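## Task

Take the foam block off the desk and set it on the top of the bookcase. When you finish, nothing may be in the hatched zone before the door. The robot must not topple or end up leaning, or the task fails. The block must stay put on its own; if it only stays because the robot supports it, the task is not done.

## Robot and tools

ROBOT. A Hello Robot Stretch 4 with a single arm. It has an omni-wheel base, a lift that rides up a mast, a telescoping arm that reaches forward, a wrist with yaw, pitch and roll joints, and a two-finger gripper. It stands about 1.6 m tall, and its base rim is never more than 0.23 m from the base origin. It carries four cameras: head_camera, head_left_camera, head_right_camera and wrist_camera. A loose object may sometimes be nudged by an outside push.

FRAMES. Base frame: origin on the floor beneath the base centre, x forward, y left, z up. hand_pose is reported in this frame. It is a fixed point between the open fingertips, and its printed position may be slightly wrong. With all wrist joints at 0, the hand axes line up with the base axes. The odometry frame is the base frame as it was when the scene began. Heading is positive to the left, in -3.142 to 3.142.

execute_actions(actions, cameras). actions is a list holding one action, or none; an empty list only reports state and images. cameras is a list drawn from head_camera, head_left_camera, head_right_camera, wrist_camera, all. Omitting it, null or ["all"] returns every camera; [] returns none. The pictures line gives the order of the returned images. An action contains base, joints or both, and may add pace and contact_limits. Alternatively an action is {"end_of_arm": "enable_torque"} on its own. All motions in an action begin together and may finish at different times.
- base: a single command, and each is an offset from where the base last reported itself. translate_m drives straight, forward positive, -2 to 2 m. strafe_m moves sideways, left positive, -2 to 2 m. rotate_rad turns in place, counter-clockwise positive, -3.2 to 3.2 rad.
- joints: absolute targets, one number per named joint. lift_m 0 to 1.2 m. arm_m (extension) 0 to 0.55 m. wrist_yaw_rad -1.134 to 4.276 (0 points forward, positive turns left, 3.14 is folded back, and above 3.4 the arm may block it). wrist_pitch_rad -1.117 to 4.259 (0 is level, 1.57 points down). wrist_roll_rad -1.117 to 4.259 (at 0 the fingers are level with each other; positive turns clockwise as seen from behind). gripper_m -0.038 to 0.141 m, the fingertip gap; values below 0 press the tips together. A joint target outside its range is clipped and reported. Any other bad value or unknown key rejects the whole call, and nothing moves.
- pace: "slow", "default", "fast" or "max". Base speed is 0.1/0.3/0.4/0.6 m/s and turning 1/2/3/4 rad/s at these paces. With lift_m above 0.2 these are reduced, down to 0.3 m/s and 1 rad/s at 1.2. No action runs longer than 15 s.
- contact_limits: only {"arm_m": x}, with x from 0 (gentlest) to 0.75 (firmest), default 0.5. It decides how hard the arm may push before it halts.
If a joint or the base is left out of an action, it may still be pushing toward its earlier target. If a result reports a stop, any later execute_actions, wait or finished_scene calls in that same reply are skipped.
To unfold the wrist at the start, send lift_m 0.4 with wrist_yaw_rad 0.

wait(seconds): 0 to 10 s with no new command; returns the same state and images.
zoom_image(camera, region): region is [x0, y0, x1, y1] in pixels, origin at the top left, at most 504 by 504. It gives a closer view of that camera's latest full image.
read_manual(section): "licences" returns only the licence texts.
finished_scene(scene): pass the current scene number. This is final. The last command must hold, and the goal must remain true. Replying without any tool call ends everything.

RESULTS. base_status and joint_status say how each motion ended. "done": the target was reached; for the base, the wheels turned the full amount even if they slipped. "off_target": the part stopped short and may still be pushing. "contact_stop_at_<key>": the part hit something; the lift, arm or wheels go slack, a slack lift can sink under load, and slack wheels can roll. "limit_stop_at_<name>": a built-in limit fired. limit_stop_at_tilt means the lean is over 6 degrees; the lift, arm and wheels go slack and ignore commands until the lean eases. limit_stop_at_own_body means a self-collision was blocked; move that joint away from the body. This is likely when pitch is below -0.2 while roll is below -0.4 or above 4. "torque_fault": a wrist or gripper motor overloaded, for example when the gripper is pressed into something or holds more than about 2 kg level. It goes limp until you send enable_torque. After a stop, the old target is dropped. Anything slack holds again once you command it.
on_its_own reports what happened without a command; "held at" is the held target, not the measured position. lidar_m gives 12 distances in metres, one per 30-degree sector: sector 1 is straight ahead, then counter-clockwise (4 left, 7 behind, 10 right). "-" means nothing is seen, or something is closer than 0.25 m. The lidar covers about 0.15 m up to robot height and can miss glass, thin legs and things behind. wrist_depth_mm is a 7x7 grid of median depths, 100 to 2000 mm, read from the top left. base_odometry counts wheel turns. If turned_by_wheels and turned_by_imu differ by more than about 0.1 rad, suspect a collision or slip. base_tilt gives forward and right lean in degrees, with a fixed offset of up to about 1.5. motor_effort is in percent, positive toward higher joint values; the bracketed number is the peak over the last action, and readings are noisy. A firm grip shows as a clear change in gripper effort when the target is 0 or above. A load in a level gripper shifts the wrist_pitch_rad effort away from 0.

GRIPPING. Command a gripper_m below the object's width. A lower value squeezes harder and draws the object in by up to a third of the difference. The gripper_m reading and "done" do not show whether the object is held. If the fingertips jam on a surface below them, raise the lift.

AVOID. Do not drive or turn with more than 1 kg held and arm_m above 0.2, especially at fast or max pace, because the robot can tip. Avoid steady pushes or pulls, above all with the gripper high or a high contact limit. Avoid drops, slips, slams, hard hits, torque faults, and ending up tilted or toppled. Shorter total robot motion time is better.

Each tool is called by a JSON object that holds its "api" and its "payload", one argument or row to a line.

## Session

{"api": "execute_actions", "payload": {
  "actions": []
}}

Scene clock: 0.00 s.
base_odometry: x=+0.000 y=+0.000 heading=+0.000 (m, m, rad; odometry frame)
turned_by_wheels: +0.000 (rad since the last result)
turned_by_imu: +0.000 (rad since the last result)
base_tilt: forward=-0.1 right=+0.1 (deg)
lidar_m: 1.05 0.93 0.94 2.24 2.27 2.22 2.14 1.95 1.98 1.81 1.66 1.71
base_status: not commanded
joint_positions: lift_m=+0.282 arm_m=-0.001 wrist_yaw_rad=+3.066 wrist_pitch_rad=-0.005 wrist_roll_rad=-0.018 gripper_m=+0.057
joint_status: not commanded
motor_effort: lift_m=+20 arm_m=+0 wrist_yaw_rad=+1 wrist_pitch_rad=-6 wrist_roll_rad=+0 gripper_m=-1 wheel_0=-1 wheel_1=+0 wheel_2=+0 (%)
hand_pose: x=-0.1109 y=+0.1090 z=+0.4620 quat_wxyz=(+0.038, +0.002, -0.009, +0.999) (m; base frame)
wrist_depth_mm: - 142 - - - - 1863 / - 134 - - - - 1921 / - 121 178 - - - 1863 / 110 139 227 - - - 1863 / 931 1808 - - - - 1863 / 1576 1756 211 1921 1537 - 1808 / 1118 1138 1098 157 1078 1255 1366
pictures: head_camera, head_left_camera, head_right_camera, wrist_camera
Images, in order (width x height): head_camera 420x560, head_left_camera 420x672, head_right_camera 420x672, wrist_camera 616x392.

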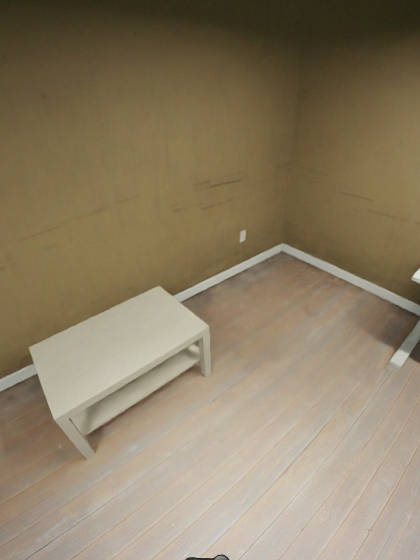

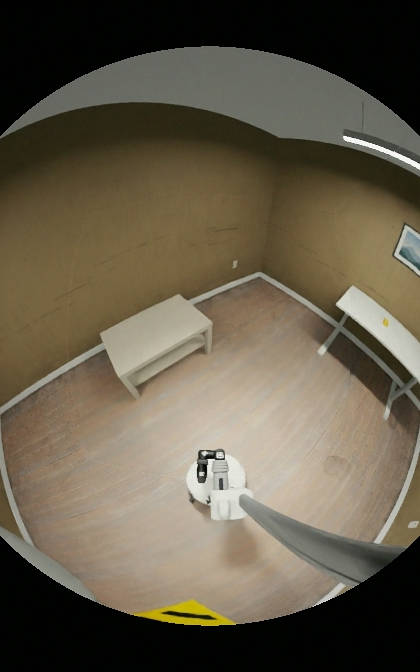

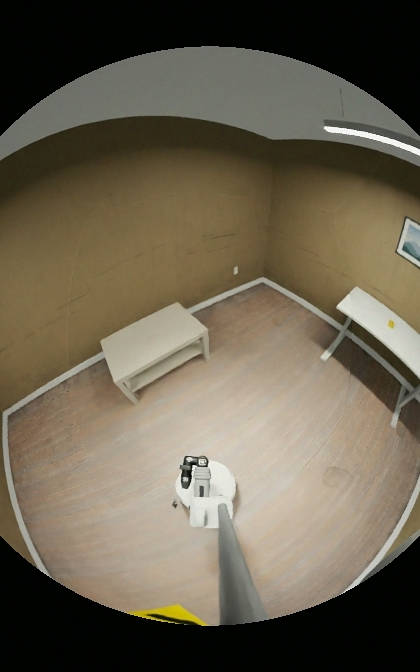

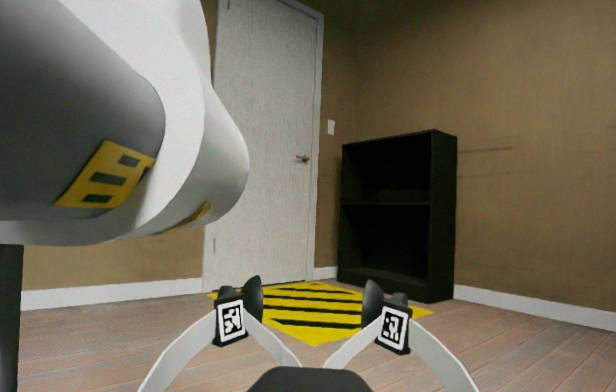

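{"api": "execute_actions", "payload": {
  "actions": [
    {"base":{"rotate_rad":-0.95},"joints":{"lift_m":0.7,"wrist_yaw_rad":0,"wrist_pitch_rad":0.3,"gripper_m":0.14}}
  ],
  "cameras": ["head_camera"]
}}

{"api": "execute_actions", "payload": {
  "actions": [
    {"base":{"translate_m":1.1},"pace":"fast"}
  ],
  "cameras": ["head_camera","wrist_camera"]
}}

Scene clock: 5.70 s.
base_odometry: x=+0.000 y=+0.000 heading=-0.950 (m, m, rad; odometry frame)
turned_by_wheels: -0.950 (rad since the last result)
turned_by_imu: -0.963 (rad since the last result)
base_tilt: forward=-0.1 right=+0.1 (deg)
lidar_m: 1.67 2.55 0.99 0.91 1.86 2.36 2.24 2.20 2.05 1.95 2.03 1.78
base_status: done
joint_positions: lift_m=+0.700 arm_m=-0.001 wrist_yaw_rad=+0.000 wrist_pitch_rad=+0.302 wrist_roll_rad=-0.018 gripper_m=+0.140
joint_status: all done
motor_effort: lift_m=+23(21) arm_m=+0(1) wrist_yaw_rad=+0(6) wrist_pitch_rad=-4(4) wrist_roll_rad=+0(0) gripper_m=+1(2) wheel_0=+1(6) wheel_1=+3(10) wheel_2=+1(9) (%)
hand_pose: x=+0.4456 y=-0.0873 z=+0.7922 quat_wxyz=(+0.989, -0.009, +0.150, +0.002) (m; base frame)
wrist_depth_mm: - - - - - - - / - - - - - - - / - - - - - - - / - - - - - - - / - - - - - - - / 1499 1397 1537 1576 1618 1499 1661 / 1229 1182 1229 151 1205 1229 1336
pictures: head_camera
Images, in order (width x height): head_camera 420x560.

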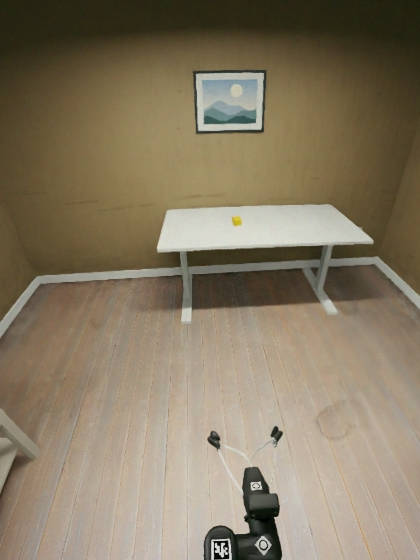

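Scene clock: 9.80 s.
base_odometry: x=+0.641 y=-0.894 heading=-0.949 (m, m, rad; odometry frame)
turned_by_wheels: +0.000 (rad since the last result)
turned_by_imu: -0.005 (rad since the last result)
base_tilt: forward=+0.0 right=+0.2 (deg)
lidar_m: 0.58 0.62 1.87 1.78 1.05 1.41 3.42 2.79 2.03 1.92 0.86 0.61
base_status: done
joint_positions: lift_m=+0.700 arm_m=-0.001 wrist_yaw_rad=+0.000 wrist_pitch_rad=+0.302 wrist_roll_rad=-0.018 gripper_m=+0.140
joint_status: not commanded
motor_effort: lift_m=+22(23) arm_m=+0(0) wrist_yaw_rad=+1(0) wrist_pitch_rad=-5(2) wrist_roll_rad=+0(0) gripper_m=+1(1) wheel_0=+1(8) wheel_1=+3(9) wheel_2=+2(14) (%)
hand_pose: x=+0.4456 y=-0.0874 z=+0.7922 quat_wxyz=(+0.989, -0.009, +0.150, +0.001) (m; base frame)
wrist_depth_mm: 1060 1042 1042 1042 1042 1042 1025 / 1078 1098 1078 1078 1098 1078 1078 / 1138 1138 1118 1118 1118 1118 1118 / 1182 691 707 732 691 778 798 / 436 445 459 466 477 484 488 / 1308 407 399 1281 397 394 1281 / 1205 1182 991 152 1205 1229 1308
pictures: head_camera, wrist_camera
Images, in order (width x height): head_camera 420x560, wrist_camera 616x392.

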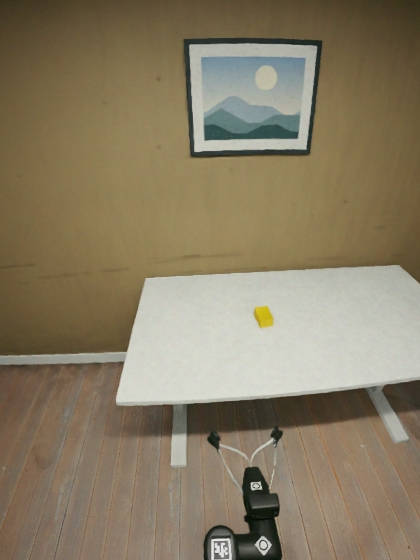

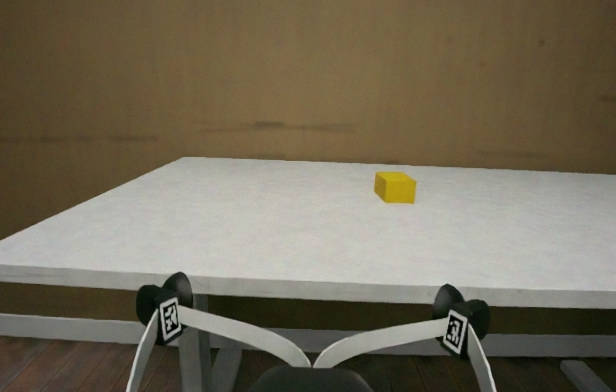

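{"api": "execute_actions", "payload": {
  "actions": [
    {"base":{"strafe_m":-0.15},"joints":{"lift_m":0.66,"arm_m":0.36}}
  ],
  "cameras": ["wrist_camera"]
}}

Scene clock: 14.17 s.
base_odometry: x=+0.519 y=-0.982 heading=-0.949 (m, m, rad; odometry frame)
turned_by_wheels: +0.000 (rad since the last result)
turned_by_imu: +0.000 (rad since the last result)
base_tilt: forward=+0.0 right=+0.1 (deg)
lidar_m: 0.59 0.61 1.90 1.68 1.20 1.61 3.38 2.63 1.86 1.76 0.88 0.62
base_status: done
joint_positions: lift_m=+0.660 arm_m=+0.359 wrist_yaw_rad=+0.000 wrist_pitch_rad=+0.302 wrist_roll_rad=-0.018 gripper_m=+0.140
joint_status: all done
motor_effort: lift_m=+17(23) arm_m=+7(7) wrist_yaw_rad=+1(2) wrist_pitch_rad=-4(5) wrist_roll_rad=+0(0) gripper_m=+1(1) wheel_0=+0(10) wheel_1=-3(13) wheel_2=+0(1) (%)
hand_pose: x=+0.8052 y=-0.0874 z=+0.7526 quat_wxyz=(+0.989, -0.009, +0.151, +0.001) (m; base frame)
wrist_depth_mm: 732 723 723 723 723 723 723 / 759 750 750 750 750 750 741 / 778 788 778 788 788 778 778 / 521 535 554 508 591 603 627 / 342 349 359 343 370 382 382 / 254 236 264 270 272 248 276 / 206 201 208 152 205 206 225
pictures: wrist_camera
Images, in order (width x height): wrist_camera 616x392.

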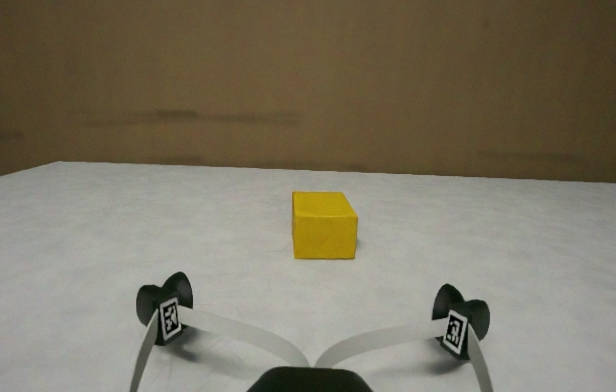

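{"api": "execute_actions", "payload": {
  "actions": [
    {"base":{"strafe_m":-0.01},"joints":{"lift_m":0.656,"arm_m":0.515}}
  ],
  "cameras": ["wrist_camera"]
}}

{"api": "execute_actions", "payload": {
  "actions": [
    {"joints":{"gripper_m":0.01}}
  ],
  "cameras": []
}}

{"api": "execute_actions", "payload": {
  "actions": [
    {"joints":{"lift_m":0.76}}
  ],
  "cameras": ["wrist_camera"]
}}

{"api": "execute_actions", "payload": {
  "actions": [
    {"base":{"rotate_rad":-2.72},"joints":{"arm_m":0}}
  ],
  "cameras": ["head_camera"]
}}

Scene clock: 19.07 s.
base_odometry: x=+0.511 y=-0.987 heading=-0.949 (m, m, rad; odometry frame)
turned_by_wheels: +0.000 (rad since the last result)
turned_by_imu: +0.001 (rad since the last result)
base_tilt: forward=+0.0 right=+0.1 (deg)
lidar_m: 0.59 0.61 1.93 1.66 1.22 1.61 3.38 2.59 1.86 1.74 0.88 0.63
base_status: done
joint_positions: lift_m=+0.656 arm_m=+0.514 wrist_yaw_rad=+0.000 wrist_pitch_rad=+0.302 wrist_roll_rad=-0.018 gripper_m=+0.140
joint_status: all done
motor_effort: lift_m=+17(18) arm_m=+7(6) wrist_yaw_rad=+1(2) wrist_pitch_rad=-5(4) wrist_roll_rad=-1(1) gripper_m=+1(1) wheel_0=+1(8) wheel_1=-2(13) wheel_2=+0(0) (%)
hand_pose: x=+0.9602 y=-0.0874 z=+0.7486 quat_wxyz=(+0.989, -0.009, +0.151, +0.001) (m; base frame)
wrist_depth_mm: 585 585 580 580 585 585 580 / 609 609 609 609 603 603 603 / 634 634 634 634 627 627 627 / 500 521 544 559 574 597 609 / 330 340 349 248 364 370 375 / 246 228 231 192 252 242 268 / 199 195 198 152 199 200 219
pictures: wrist_camera
Images, in order (width x height): wrist_camera 616x392.

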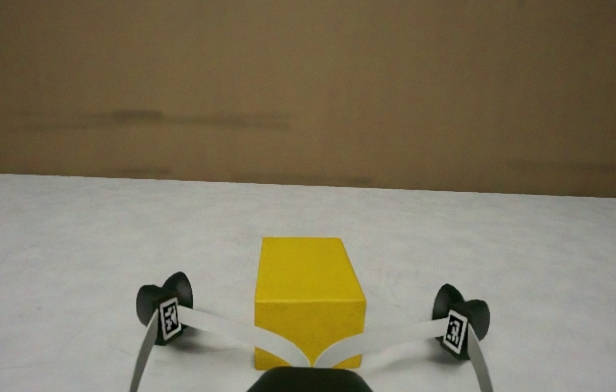

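Scene clock: 21.33 s.
base_odometry: x=+0.511 y=-0.987 heading=-0.949 (m, m, rad; odometry frame)
turned_by_wheels: +0.000 (rad since the last result)
turned_by_imu: +0.000 (rad since the last result)
base_tilt: forward=+0.0 right=+0.1 (deg)
lidar_m: 0.59 0.63 1.90 1.66 1.20 1.62 3.39 2.61 1.86 1.75 0.88 0.62
base_status: not commanded
joint_positions: lift_m=+0.656 arm_m=+0.514 wrist_yaw_rad=+0.000 wrist_pitch_rad=+0.302 wrist_roll_rad=-0.018 gripper_m=+0.010
joint_status: all done
motor_effort: lift_m=+17(17) arm_m=+6(6) wrist_yaw_rad=+1(1) wrist_pitch_rad=-4(5) wrist_roll_rad=+0(0) gripper_m=-20(22) wheel_0=+2(2) wheel_1=-2(2) wheel_2=+0(0) (%)
hand_pose: x=+0.9602 y=-0.0874 z=+0.7485 quat_wxyz=(+0.989, -0.009, +0.151, +0.001) (m; base frame)
wrist_depth_mm: 585 580 585 585 585 580 580 / 609 603 603 609 609 603 603 / 634 634 627 634 634 634 627 / 504 521 539 554 574 591 609 / 330 340 345 237 364 368 373 / 246 251 191 177 196 267 267 / 199 187 190 179 183 191 219
pictures: none
No camera images: the call's "cameras" was empty. Leave "cameras" out to get every camera's image.

Scene clock: 22.80 s.
base_odometry: x=+0.511 y=-0.987 heading=-0.949 (m, m, rad; odometry frame)
turned_by_wheels: +0.000 (rad since the last result)
turned_by_imu: +0.000 (rad since the last result)
base_tilt: forward=+0.0 right=+0.1 (deg)
lidar_m: 0.59 0.63 1.92 1.69 1.21 1.61 3.40 2.59 1.86 1.75 0.88 0.62
base_status: not commanded
joint_positions: lift_m=+0.760 arm_m=+0.514 wrist_yaw_rad=+0.000 wrist_pitch_rad=+0.303 wrist_roll_rad=-0.018 gripper_m=+0.010
joint_status: all done
motor_effort: lift_m=+23(23) arm_m=+6(6) wrist_yaw_rad=+0(1) wrist_pitch_rad=-5(6) wrist_roll_rad=+1(1) gripper_m=-21(20) wheel_0=+2(2) wheel_1=-2(3) wheel_2=+0(1) (%)
hand_pose: x=+0.9602 y=-0.0874 z=+0.8520 quat_wxyz=(+0.989, -0.009, +0.151, +0.001) (m; base frame)
wrist_depth_mm: 580 591 585 580 580 580 580 / 609 609 609 609 603 603 597 / 640 634 634 627 627 634 627 / 661 661 661 654 654 654 654 / 559 580 591 236 609 627 634 / 415 427 191 177 196 455 455 / 336 317 324 180 183 325 370
pictures: wrist_camera
Images, in order (width x height): wrist_camera 616x392.

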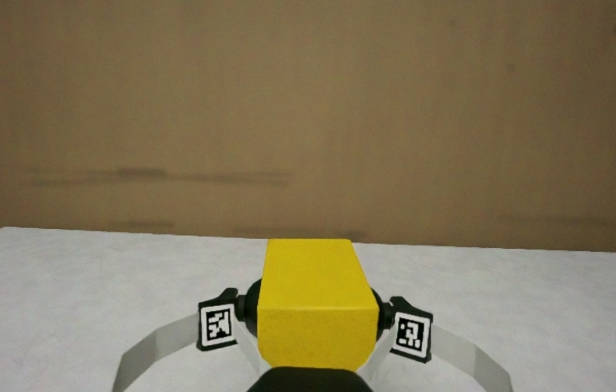

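Scene clock: 25.43 s.
base_odometry: x=+0.511 y=-0.987 heading=+2.614 (m, m, rad; odometry frame)
turned_by_wheels: -2.720 (rad since the last result)
turned_by_imu: -2.761 (rad since the last result)
base_tilt: forward=+0.0 right=+0.0 (deg)
lidar_m: 2.90 1.92 1.76 0.97 0.65 0.58 0.60 1.78 1.94 1.22 1.45 3.33
base_status: done
joint_positions: lift_m=+0.760 arm_m=+0.001 wrist_yaw_rad=+0.000 wrist_pitch_rad=+0.303 wrist_roll_rad=-0.018 gripper_m=+0.010
joint_status: all done
motor_effort: lift_m=+23(23) arm_m=-7(5) wrist_yaw_rad=+1(1) wrist_pitch_rad=-7(6) wrist_roll_rad=+0(0) gripper_m=-20(21) wheel_0=+1(9) wheel_1=+3(11) wheel_2=+2(10) (%)
hand_pose: x=+0.4474 y=-0.0875 z=+0.8519 quat_wxyz=(+0.989, -0.009, +0.151, +0.001) (m; base frame)
wrist_depth_mm: 1537 1921 - - - - - / 1576 1983 - - - - - / 1618 - - - - - - / 1618 - - - - - - / 1661 - - 236 - - - / 1576 1661 191 177 196 1708 1708 / 1308 1205 1229 180 183 1255 1464
pictures: head_camera
Images, in order (width x height): head_camera 420x560.

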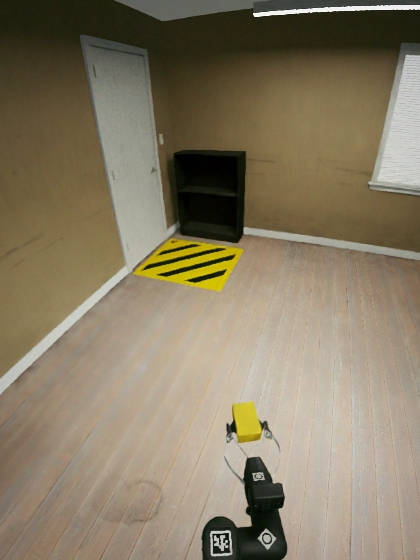

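Floor mark looks like a flat stain.

{"api": "execute_actions", "payload": {
  "actions": [
    {"base":{"translate_m":2},"joints":{"lift_m":1.08},"pace":"fast"}
  ],
  "cameras": []
}}

{"api": "execute_actions", "payload": {
  "actions": [
    {"base":{"translate_m":0.4},"joints":{"arm_m":0.25}}
  ],
  "cameras": ["head_camera","wrist_camera"]
}}

Scene clock: 33.67 s.
base_odometry: x=-1.218 y=+0.018 heading=+2.615 (m, m, rad; odometry frame)
turned_by_wheels: +0.000 (rad since the last result)
turned_by_imu: -0.009 (rad since the last result)
base_tilt: forward=+0.0 right=+0.1 (deg)
lidar_m: 1.20 1.08 0.99 1.02 1.30 2.44 3.29 2.08 1.98 2.46 1.63 1.17
base_status: done
joint_positions: lift_m=+1.080 arm_m=+0.001 wrist_yaw_rad=+0.000 wrist_pitch_rad=+0.303 wrist_roll_rad=-0.018 gripper_m=+0.010
joint_status: all done
motor_effort: lift_m=+22(24) arm_m=-6(6) wrist_yaw_rad=+1(2) wrist_pitch_rad=-7(6) wrist_roll_rad=+0(0) gripper_m=-21(19) wheel_0=+1(7) wheel_1=+4(7) wheel_2=+1(13) (%)
hand_pose: x=+0.4473 y=-0.0874 z=+1.1720 quat_wxyz=(+0.989, -0.009, +0.151, +0.001) (m; base frame)
wrist_depth_mm: 891 1138 1397 1229 1138 1060 976 / 904 1138 1397 1281 1182 1060 1008 / 917 1182 1430 1336 1205 1098 1025 / 931 1160 1366 1336 1160 1160 1060 / 946 1182 1430 237 1229 1182 1098 / 976 1229 191 177 196 1205 1118 / 1008 1138 1499 180 183 1182 1160
pictures: none
No camera images: the call's "cameras" was empty. Leave "cameras" out to get every camera's image.

Scene clock: 36.47 s.
base_odometry: x=-1.564 y=+0.219 heading=+2.615 (m, m, rad; odometry frame)
turned_by_wheels: +0.000 (rad since the last result)
turned_by_imu: -0.001 (rad since the last result)
base_tilt: forward=+0.0 right=+0.1 (deg)
lidar_m: 0.82 0.92 0.84 0.82 1.09 2.27 3.65 2.27 2.50 1.85 1.23 0.81
base_status: done
joint_positions: lift_m=+1.080 arm_m=+0.249 wrist_yaw_rad=+0.000 wrist_pitch_rad=+0.303 wrist_roll_rad=-0.018 gripper_m=+0.010
joint_status: all done
motor_effort: lift_m=+22(22) arm_m=+6(7) wrist_yaw_rad=+0(2) wrist_pitch_rad=-5(5) wrist_roll_rad=+0(0) gripper_m=-20(21) wheel_0=+2(6) wheel_1=+2(8) wheel_2=+1(11) (%)
hand_pose: x=+0.6952 y=-0.0874 z=+1.1720 quat_wxyz=(+0.989, -0.009, +0.151, +0.001) (m; base frame)
wrist_depth_mm: 691 798 723 654 597 544 508 / 707 820 768 683 615 559 521 / 715 854 788 707 634 580 535 / 732 842 788 723 654 597 554 / 707 615 544 237 569 574 559 / 732 750 191 177 196 418 421 / 759 707 866 180 183 330 334
pictures: head_camera, wrist_camera
Images, in order (width x height): head_camera 420x560, wrist_camera 616x392.

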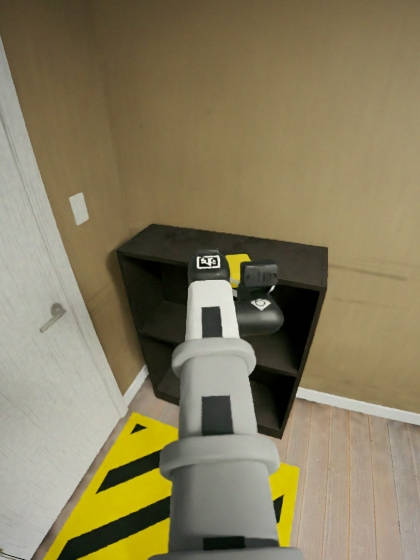

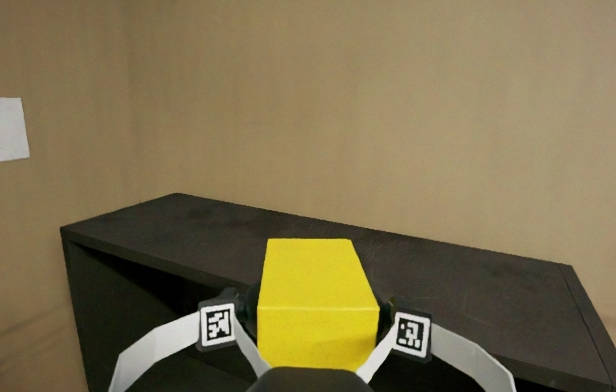

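{"api": "execute_actions", "payload": {
  "actions": [
    {"joints":{"arm_m":0.55}}
  ],
  "cameras": []
}}

{"api": "execute_actions", "payload": {
  "actions": [
    {"joints":{"lift_m":1.0},"pace":"slow"}
  ],
  "cameras": ["wrist_camera"]
}}

{"api": "execute_actions", "payload": {
  "actions": [
    {"joints":{"gripper_m":0.11}}
  ],
  "cameras": []
}}

{"api": "execute_actions", "payload": {
  "actions": [
    {"base":{"translate_m":-0.9},"joints":{"arm_m":0}}
  ],
  "cameras": ["head_camera"]
}}

Scene clock: 42.37 s.
base_odometry: x=-1.564 y=+0.219 heading=+2.615 (m, m, rad; odometry frame)
turned_by_wheels: +0.000 (rad since the last result)
turned_by_imu: +0.001 (rad since the last result)
base_tilt: forward=+0.0 right=+0.1 (deg)
lidar_m: 0.81 0.91 0.83 0.84 1.09 2.28 3.65 2.27 2.45 1.84 1.24 0.81
base_status: not commanded
joint_positions: lift_m=+1.080 arm_m=+0.548 wrist_yaw_rad=+0.000 wrist_pitch_rad=+0.303 wrist_roll_rad=-0.018 gripper_m=+0.010
joint_status: all done
motor_effort: lift_m=+22(22) arm_m=+7(8) wrist_yaw_rad=+1(0) wrist_pitch_rad=-6(6) wrist_roll_rad=+0(0) gripper_m=-20(21) wheel_0=+2(2) wheel_1=+3(2) wheel_2=+1(1) (%)
hand_pose: x=+0.9943 y=-0.0874 z=+1.1720 quat_wxyz=(+0.989, -0.009, +0.151, +0.001) (m; base frame)
wrist_depth_mm: 544 473 421 377 343 315 293 / 564 500 436 392 351 322 301 / 585 521 452 407 368 334 310 / 609 549 477 424 382 345 322 / 603 530 492 236 394 357 332 / 384 392 191 177 196 370 340 / 310 293 296 180 183 300 345
pictures: none
No camera images: the call's "cameras" was empty. Leave "cameras" out to get every camera's image.

Scene clock: 43.90 s.
base_odometry: x=-1.564 y=+0.219 heading=+2.615 (m, m, rad; odometry frame)
turned_by_wheels: +0.000 (rad since the last result)
turned_by_imu: +0.000 (rad since the last result)
base_tilt: forward=+0.0 right=+0.1 (deg)
lidar_m: 0.82 0.93 0.84 0.83 1.11 2.27 3.66 2.26 2.47 1.84 1.23 0.81
base_status: not commanded
joint_positions: lift_m=+1.000 arm_m=+0.548 wrist_yaw_rad=+0.000 wrist_pitch_rad=+0.303 wrist_roll_rad=-0.018 gripper_m=+0.010
joint_status: all done
motor_effort: lift_m=+17(18) arm_m=+6(6) wrist_yaw_rad=+1(1) wrist_pitch_rad=-7(5) wrist_roll_rad=+0(0) gripper_m=-20(20) wheel_0=+2(2) wheel_1=+3(2) wheel_2=+2(1) (%)
hand_pose: x=+0.9943 y=-0.0874 z=+1.0924 quat_wxyz=(+0.989, -0.009, +0.151, +0.001) (m; base frame)
wrist_depth_mm: 544 473 418 379 342 315 293 / 564 500 439 392 355 324 303 / 585 517 459 410 366 334 310 / 580 517 469 424 379 347 322 / 340 349 357 236 375 351 330 / 251 257 191 177 196 274 276 / 204 191 195 179 183 196 224
pictures: wrist_camera
Images, in order (width x height): wrist_camera 616x392.

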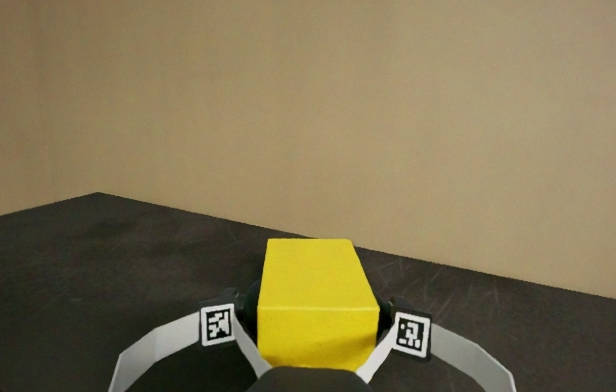

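Scene clock: 45.73 s.
base_odometry: x=-1.564 y=+0.219 heading=+2.615 (m, m, rad; odometry frame)
turned_by_wheels: +0.000 (rad since the last result)
turned_by_imu: +0.000 (rad since the last result)
base_tilt: forward=+0.0 right=+0.1 (deg)
lidar_m: 0.82 0.91 0.84 0.84 1.10 2.30 3.66 2.26 2.50 1.84 1.23 0.80
base_status: not commanded
joint_positions: lift_m=+1.000 arm_m=+0.548 wrist_yaw_rad=+0.000 wrist_pitch_rad=+0.303 wrist_roll_rad=-0.018 gripper_m=+0.110
joint_status: all done
motor_effort: lift_m=+17(17) arm_m=+6(6) wrist_yaw_rad=+1(0) wrist_pitch_rad=-6(6) wrist_roll_rad=+1(0) gripper_m=-1(21) wheel_0=+2(2) wheel_1=+2(2) wheel_2=+2(1) (%)
hand_pose: x=+0.9943 y=-0.0874 z=+1.0924 quat_wxyz=(+0.989, -0.009, +0.151, +0.001) (m; base frame)
wrist_depth_mm: 539 469 421 377 343 315 294 / 559 492 439 394 355 322 303 / 585 521 459 407 368 334 310 / 591 521 469 424 379 345 320 / 340 347 355 256 375 351 332 / 252 256 211 193 220 273 274 / 204 200 200 150 202 206 224
pictures: none
No camera images: the call's "cameras" was empty. Leave "cameras" out to get every camera's image.

Scene clock: 50.23 s.
base_odometry: x=-0.786 y=-0.233 heading=+2.615 (m, m, rad; odometry frame)
turned_by_wheels: +0.000 (rad since the last result)
turned_by_imu: +0.006 (rad since the last result)
base_tilt: forward=+0.0 right=+0.1 (deg)
lidar_m: 1.66 1.32 1.20 1.20 1.50 1.98 2.01 1.88 1.73 2.54 2.13 1.95
base_status: done
joint_positions: lift_m=+1.000 arm_m=+0.001 wrist_yaw_rad=+0.000 wrist_pitch_rad=+0.303 wrist_roll_rad=-0.018 gripper_m=+0.110
joint_status: all done
motor_effort: lift_m=+17(17) arm_m=-6(7) wrist_yaw_rad=+2(1) wrist_pitch_rad=-5(6) wrist_roll_rad=+0(1) gripper_m=+0(1) wheel_0=-3(8) wheel_1=-4(9) wheel_2=+1(13) (%)
hand_pose: x=+0.4474 y=-0.0874 z=+1.0925 quat_wxyz=(+0.989, -0.009, +0.151, +0.001) (m; base frame)
wrist_depth_mm: 1042 1281 1756 1708 1537 1430 1308 / 1060 1336 1756 1756 1618 1499 1366 / 1060 1336 1756 1808 1618 1499 1397 / 1118 1397 1808 1863 1661 1537 1430 / 1138 1464 1921 1921 1708 1618 1464 / 1138 1397 213 1921 1661 1618 1537 / 1160 1430 1661 150 1618 1661 1537
pictures: head_camera
Images, in order (width x height): head_camera 420x560.

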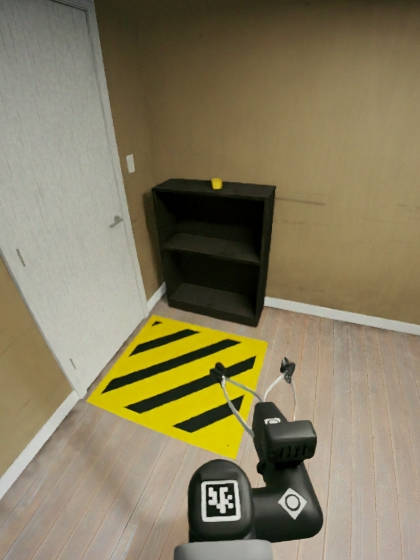

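{"api": "finished_scene", "payload": {
  "scene": 2
}}

The scene is finished: the task was done.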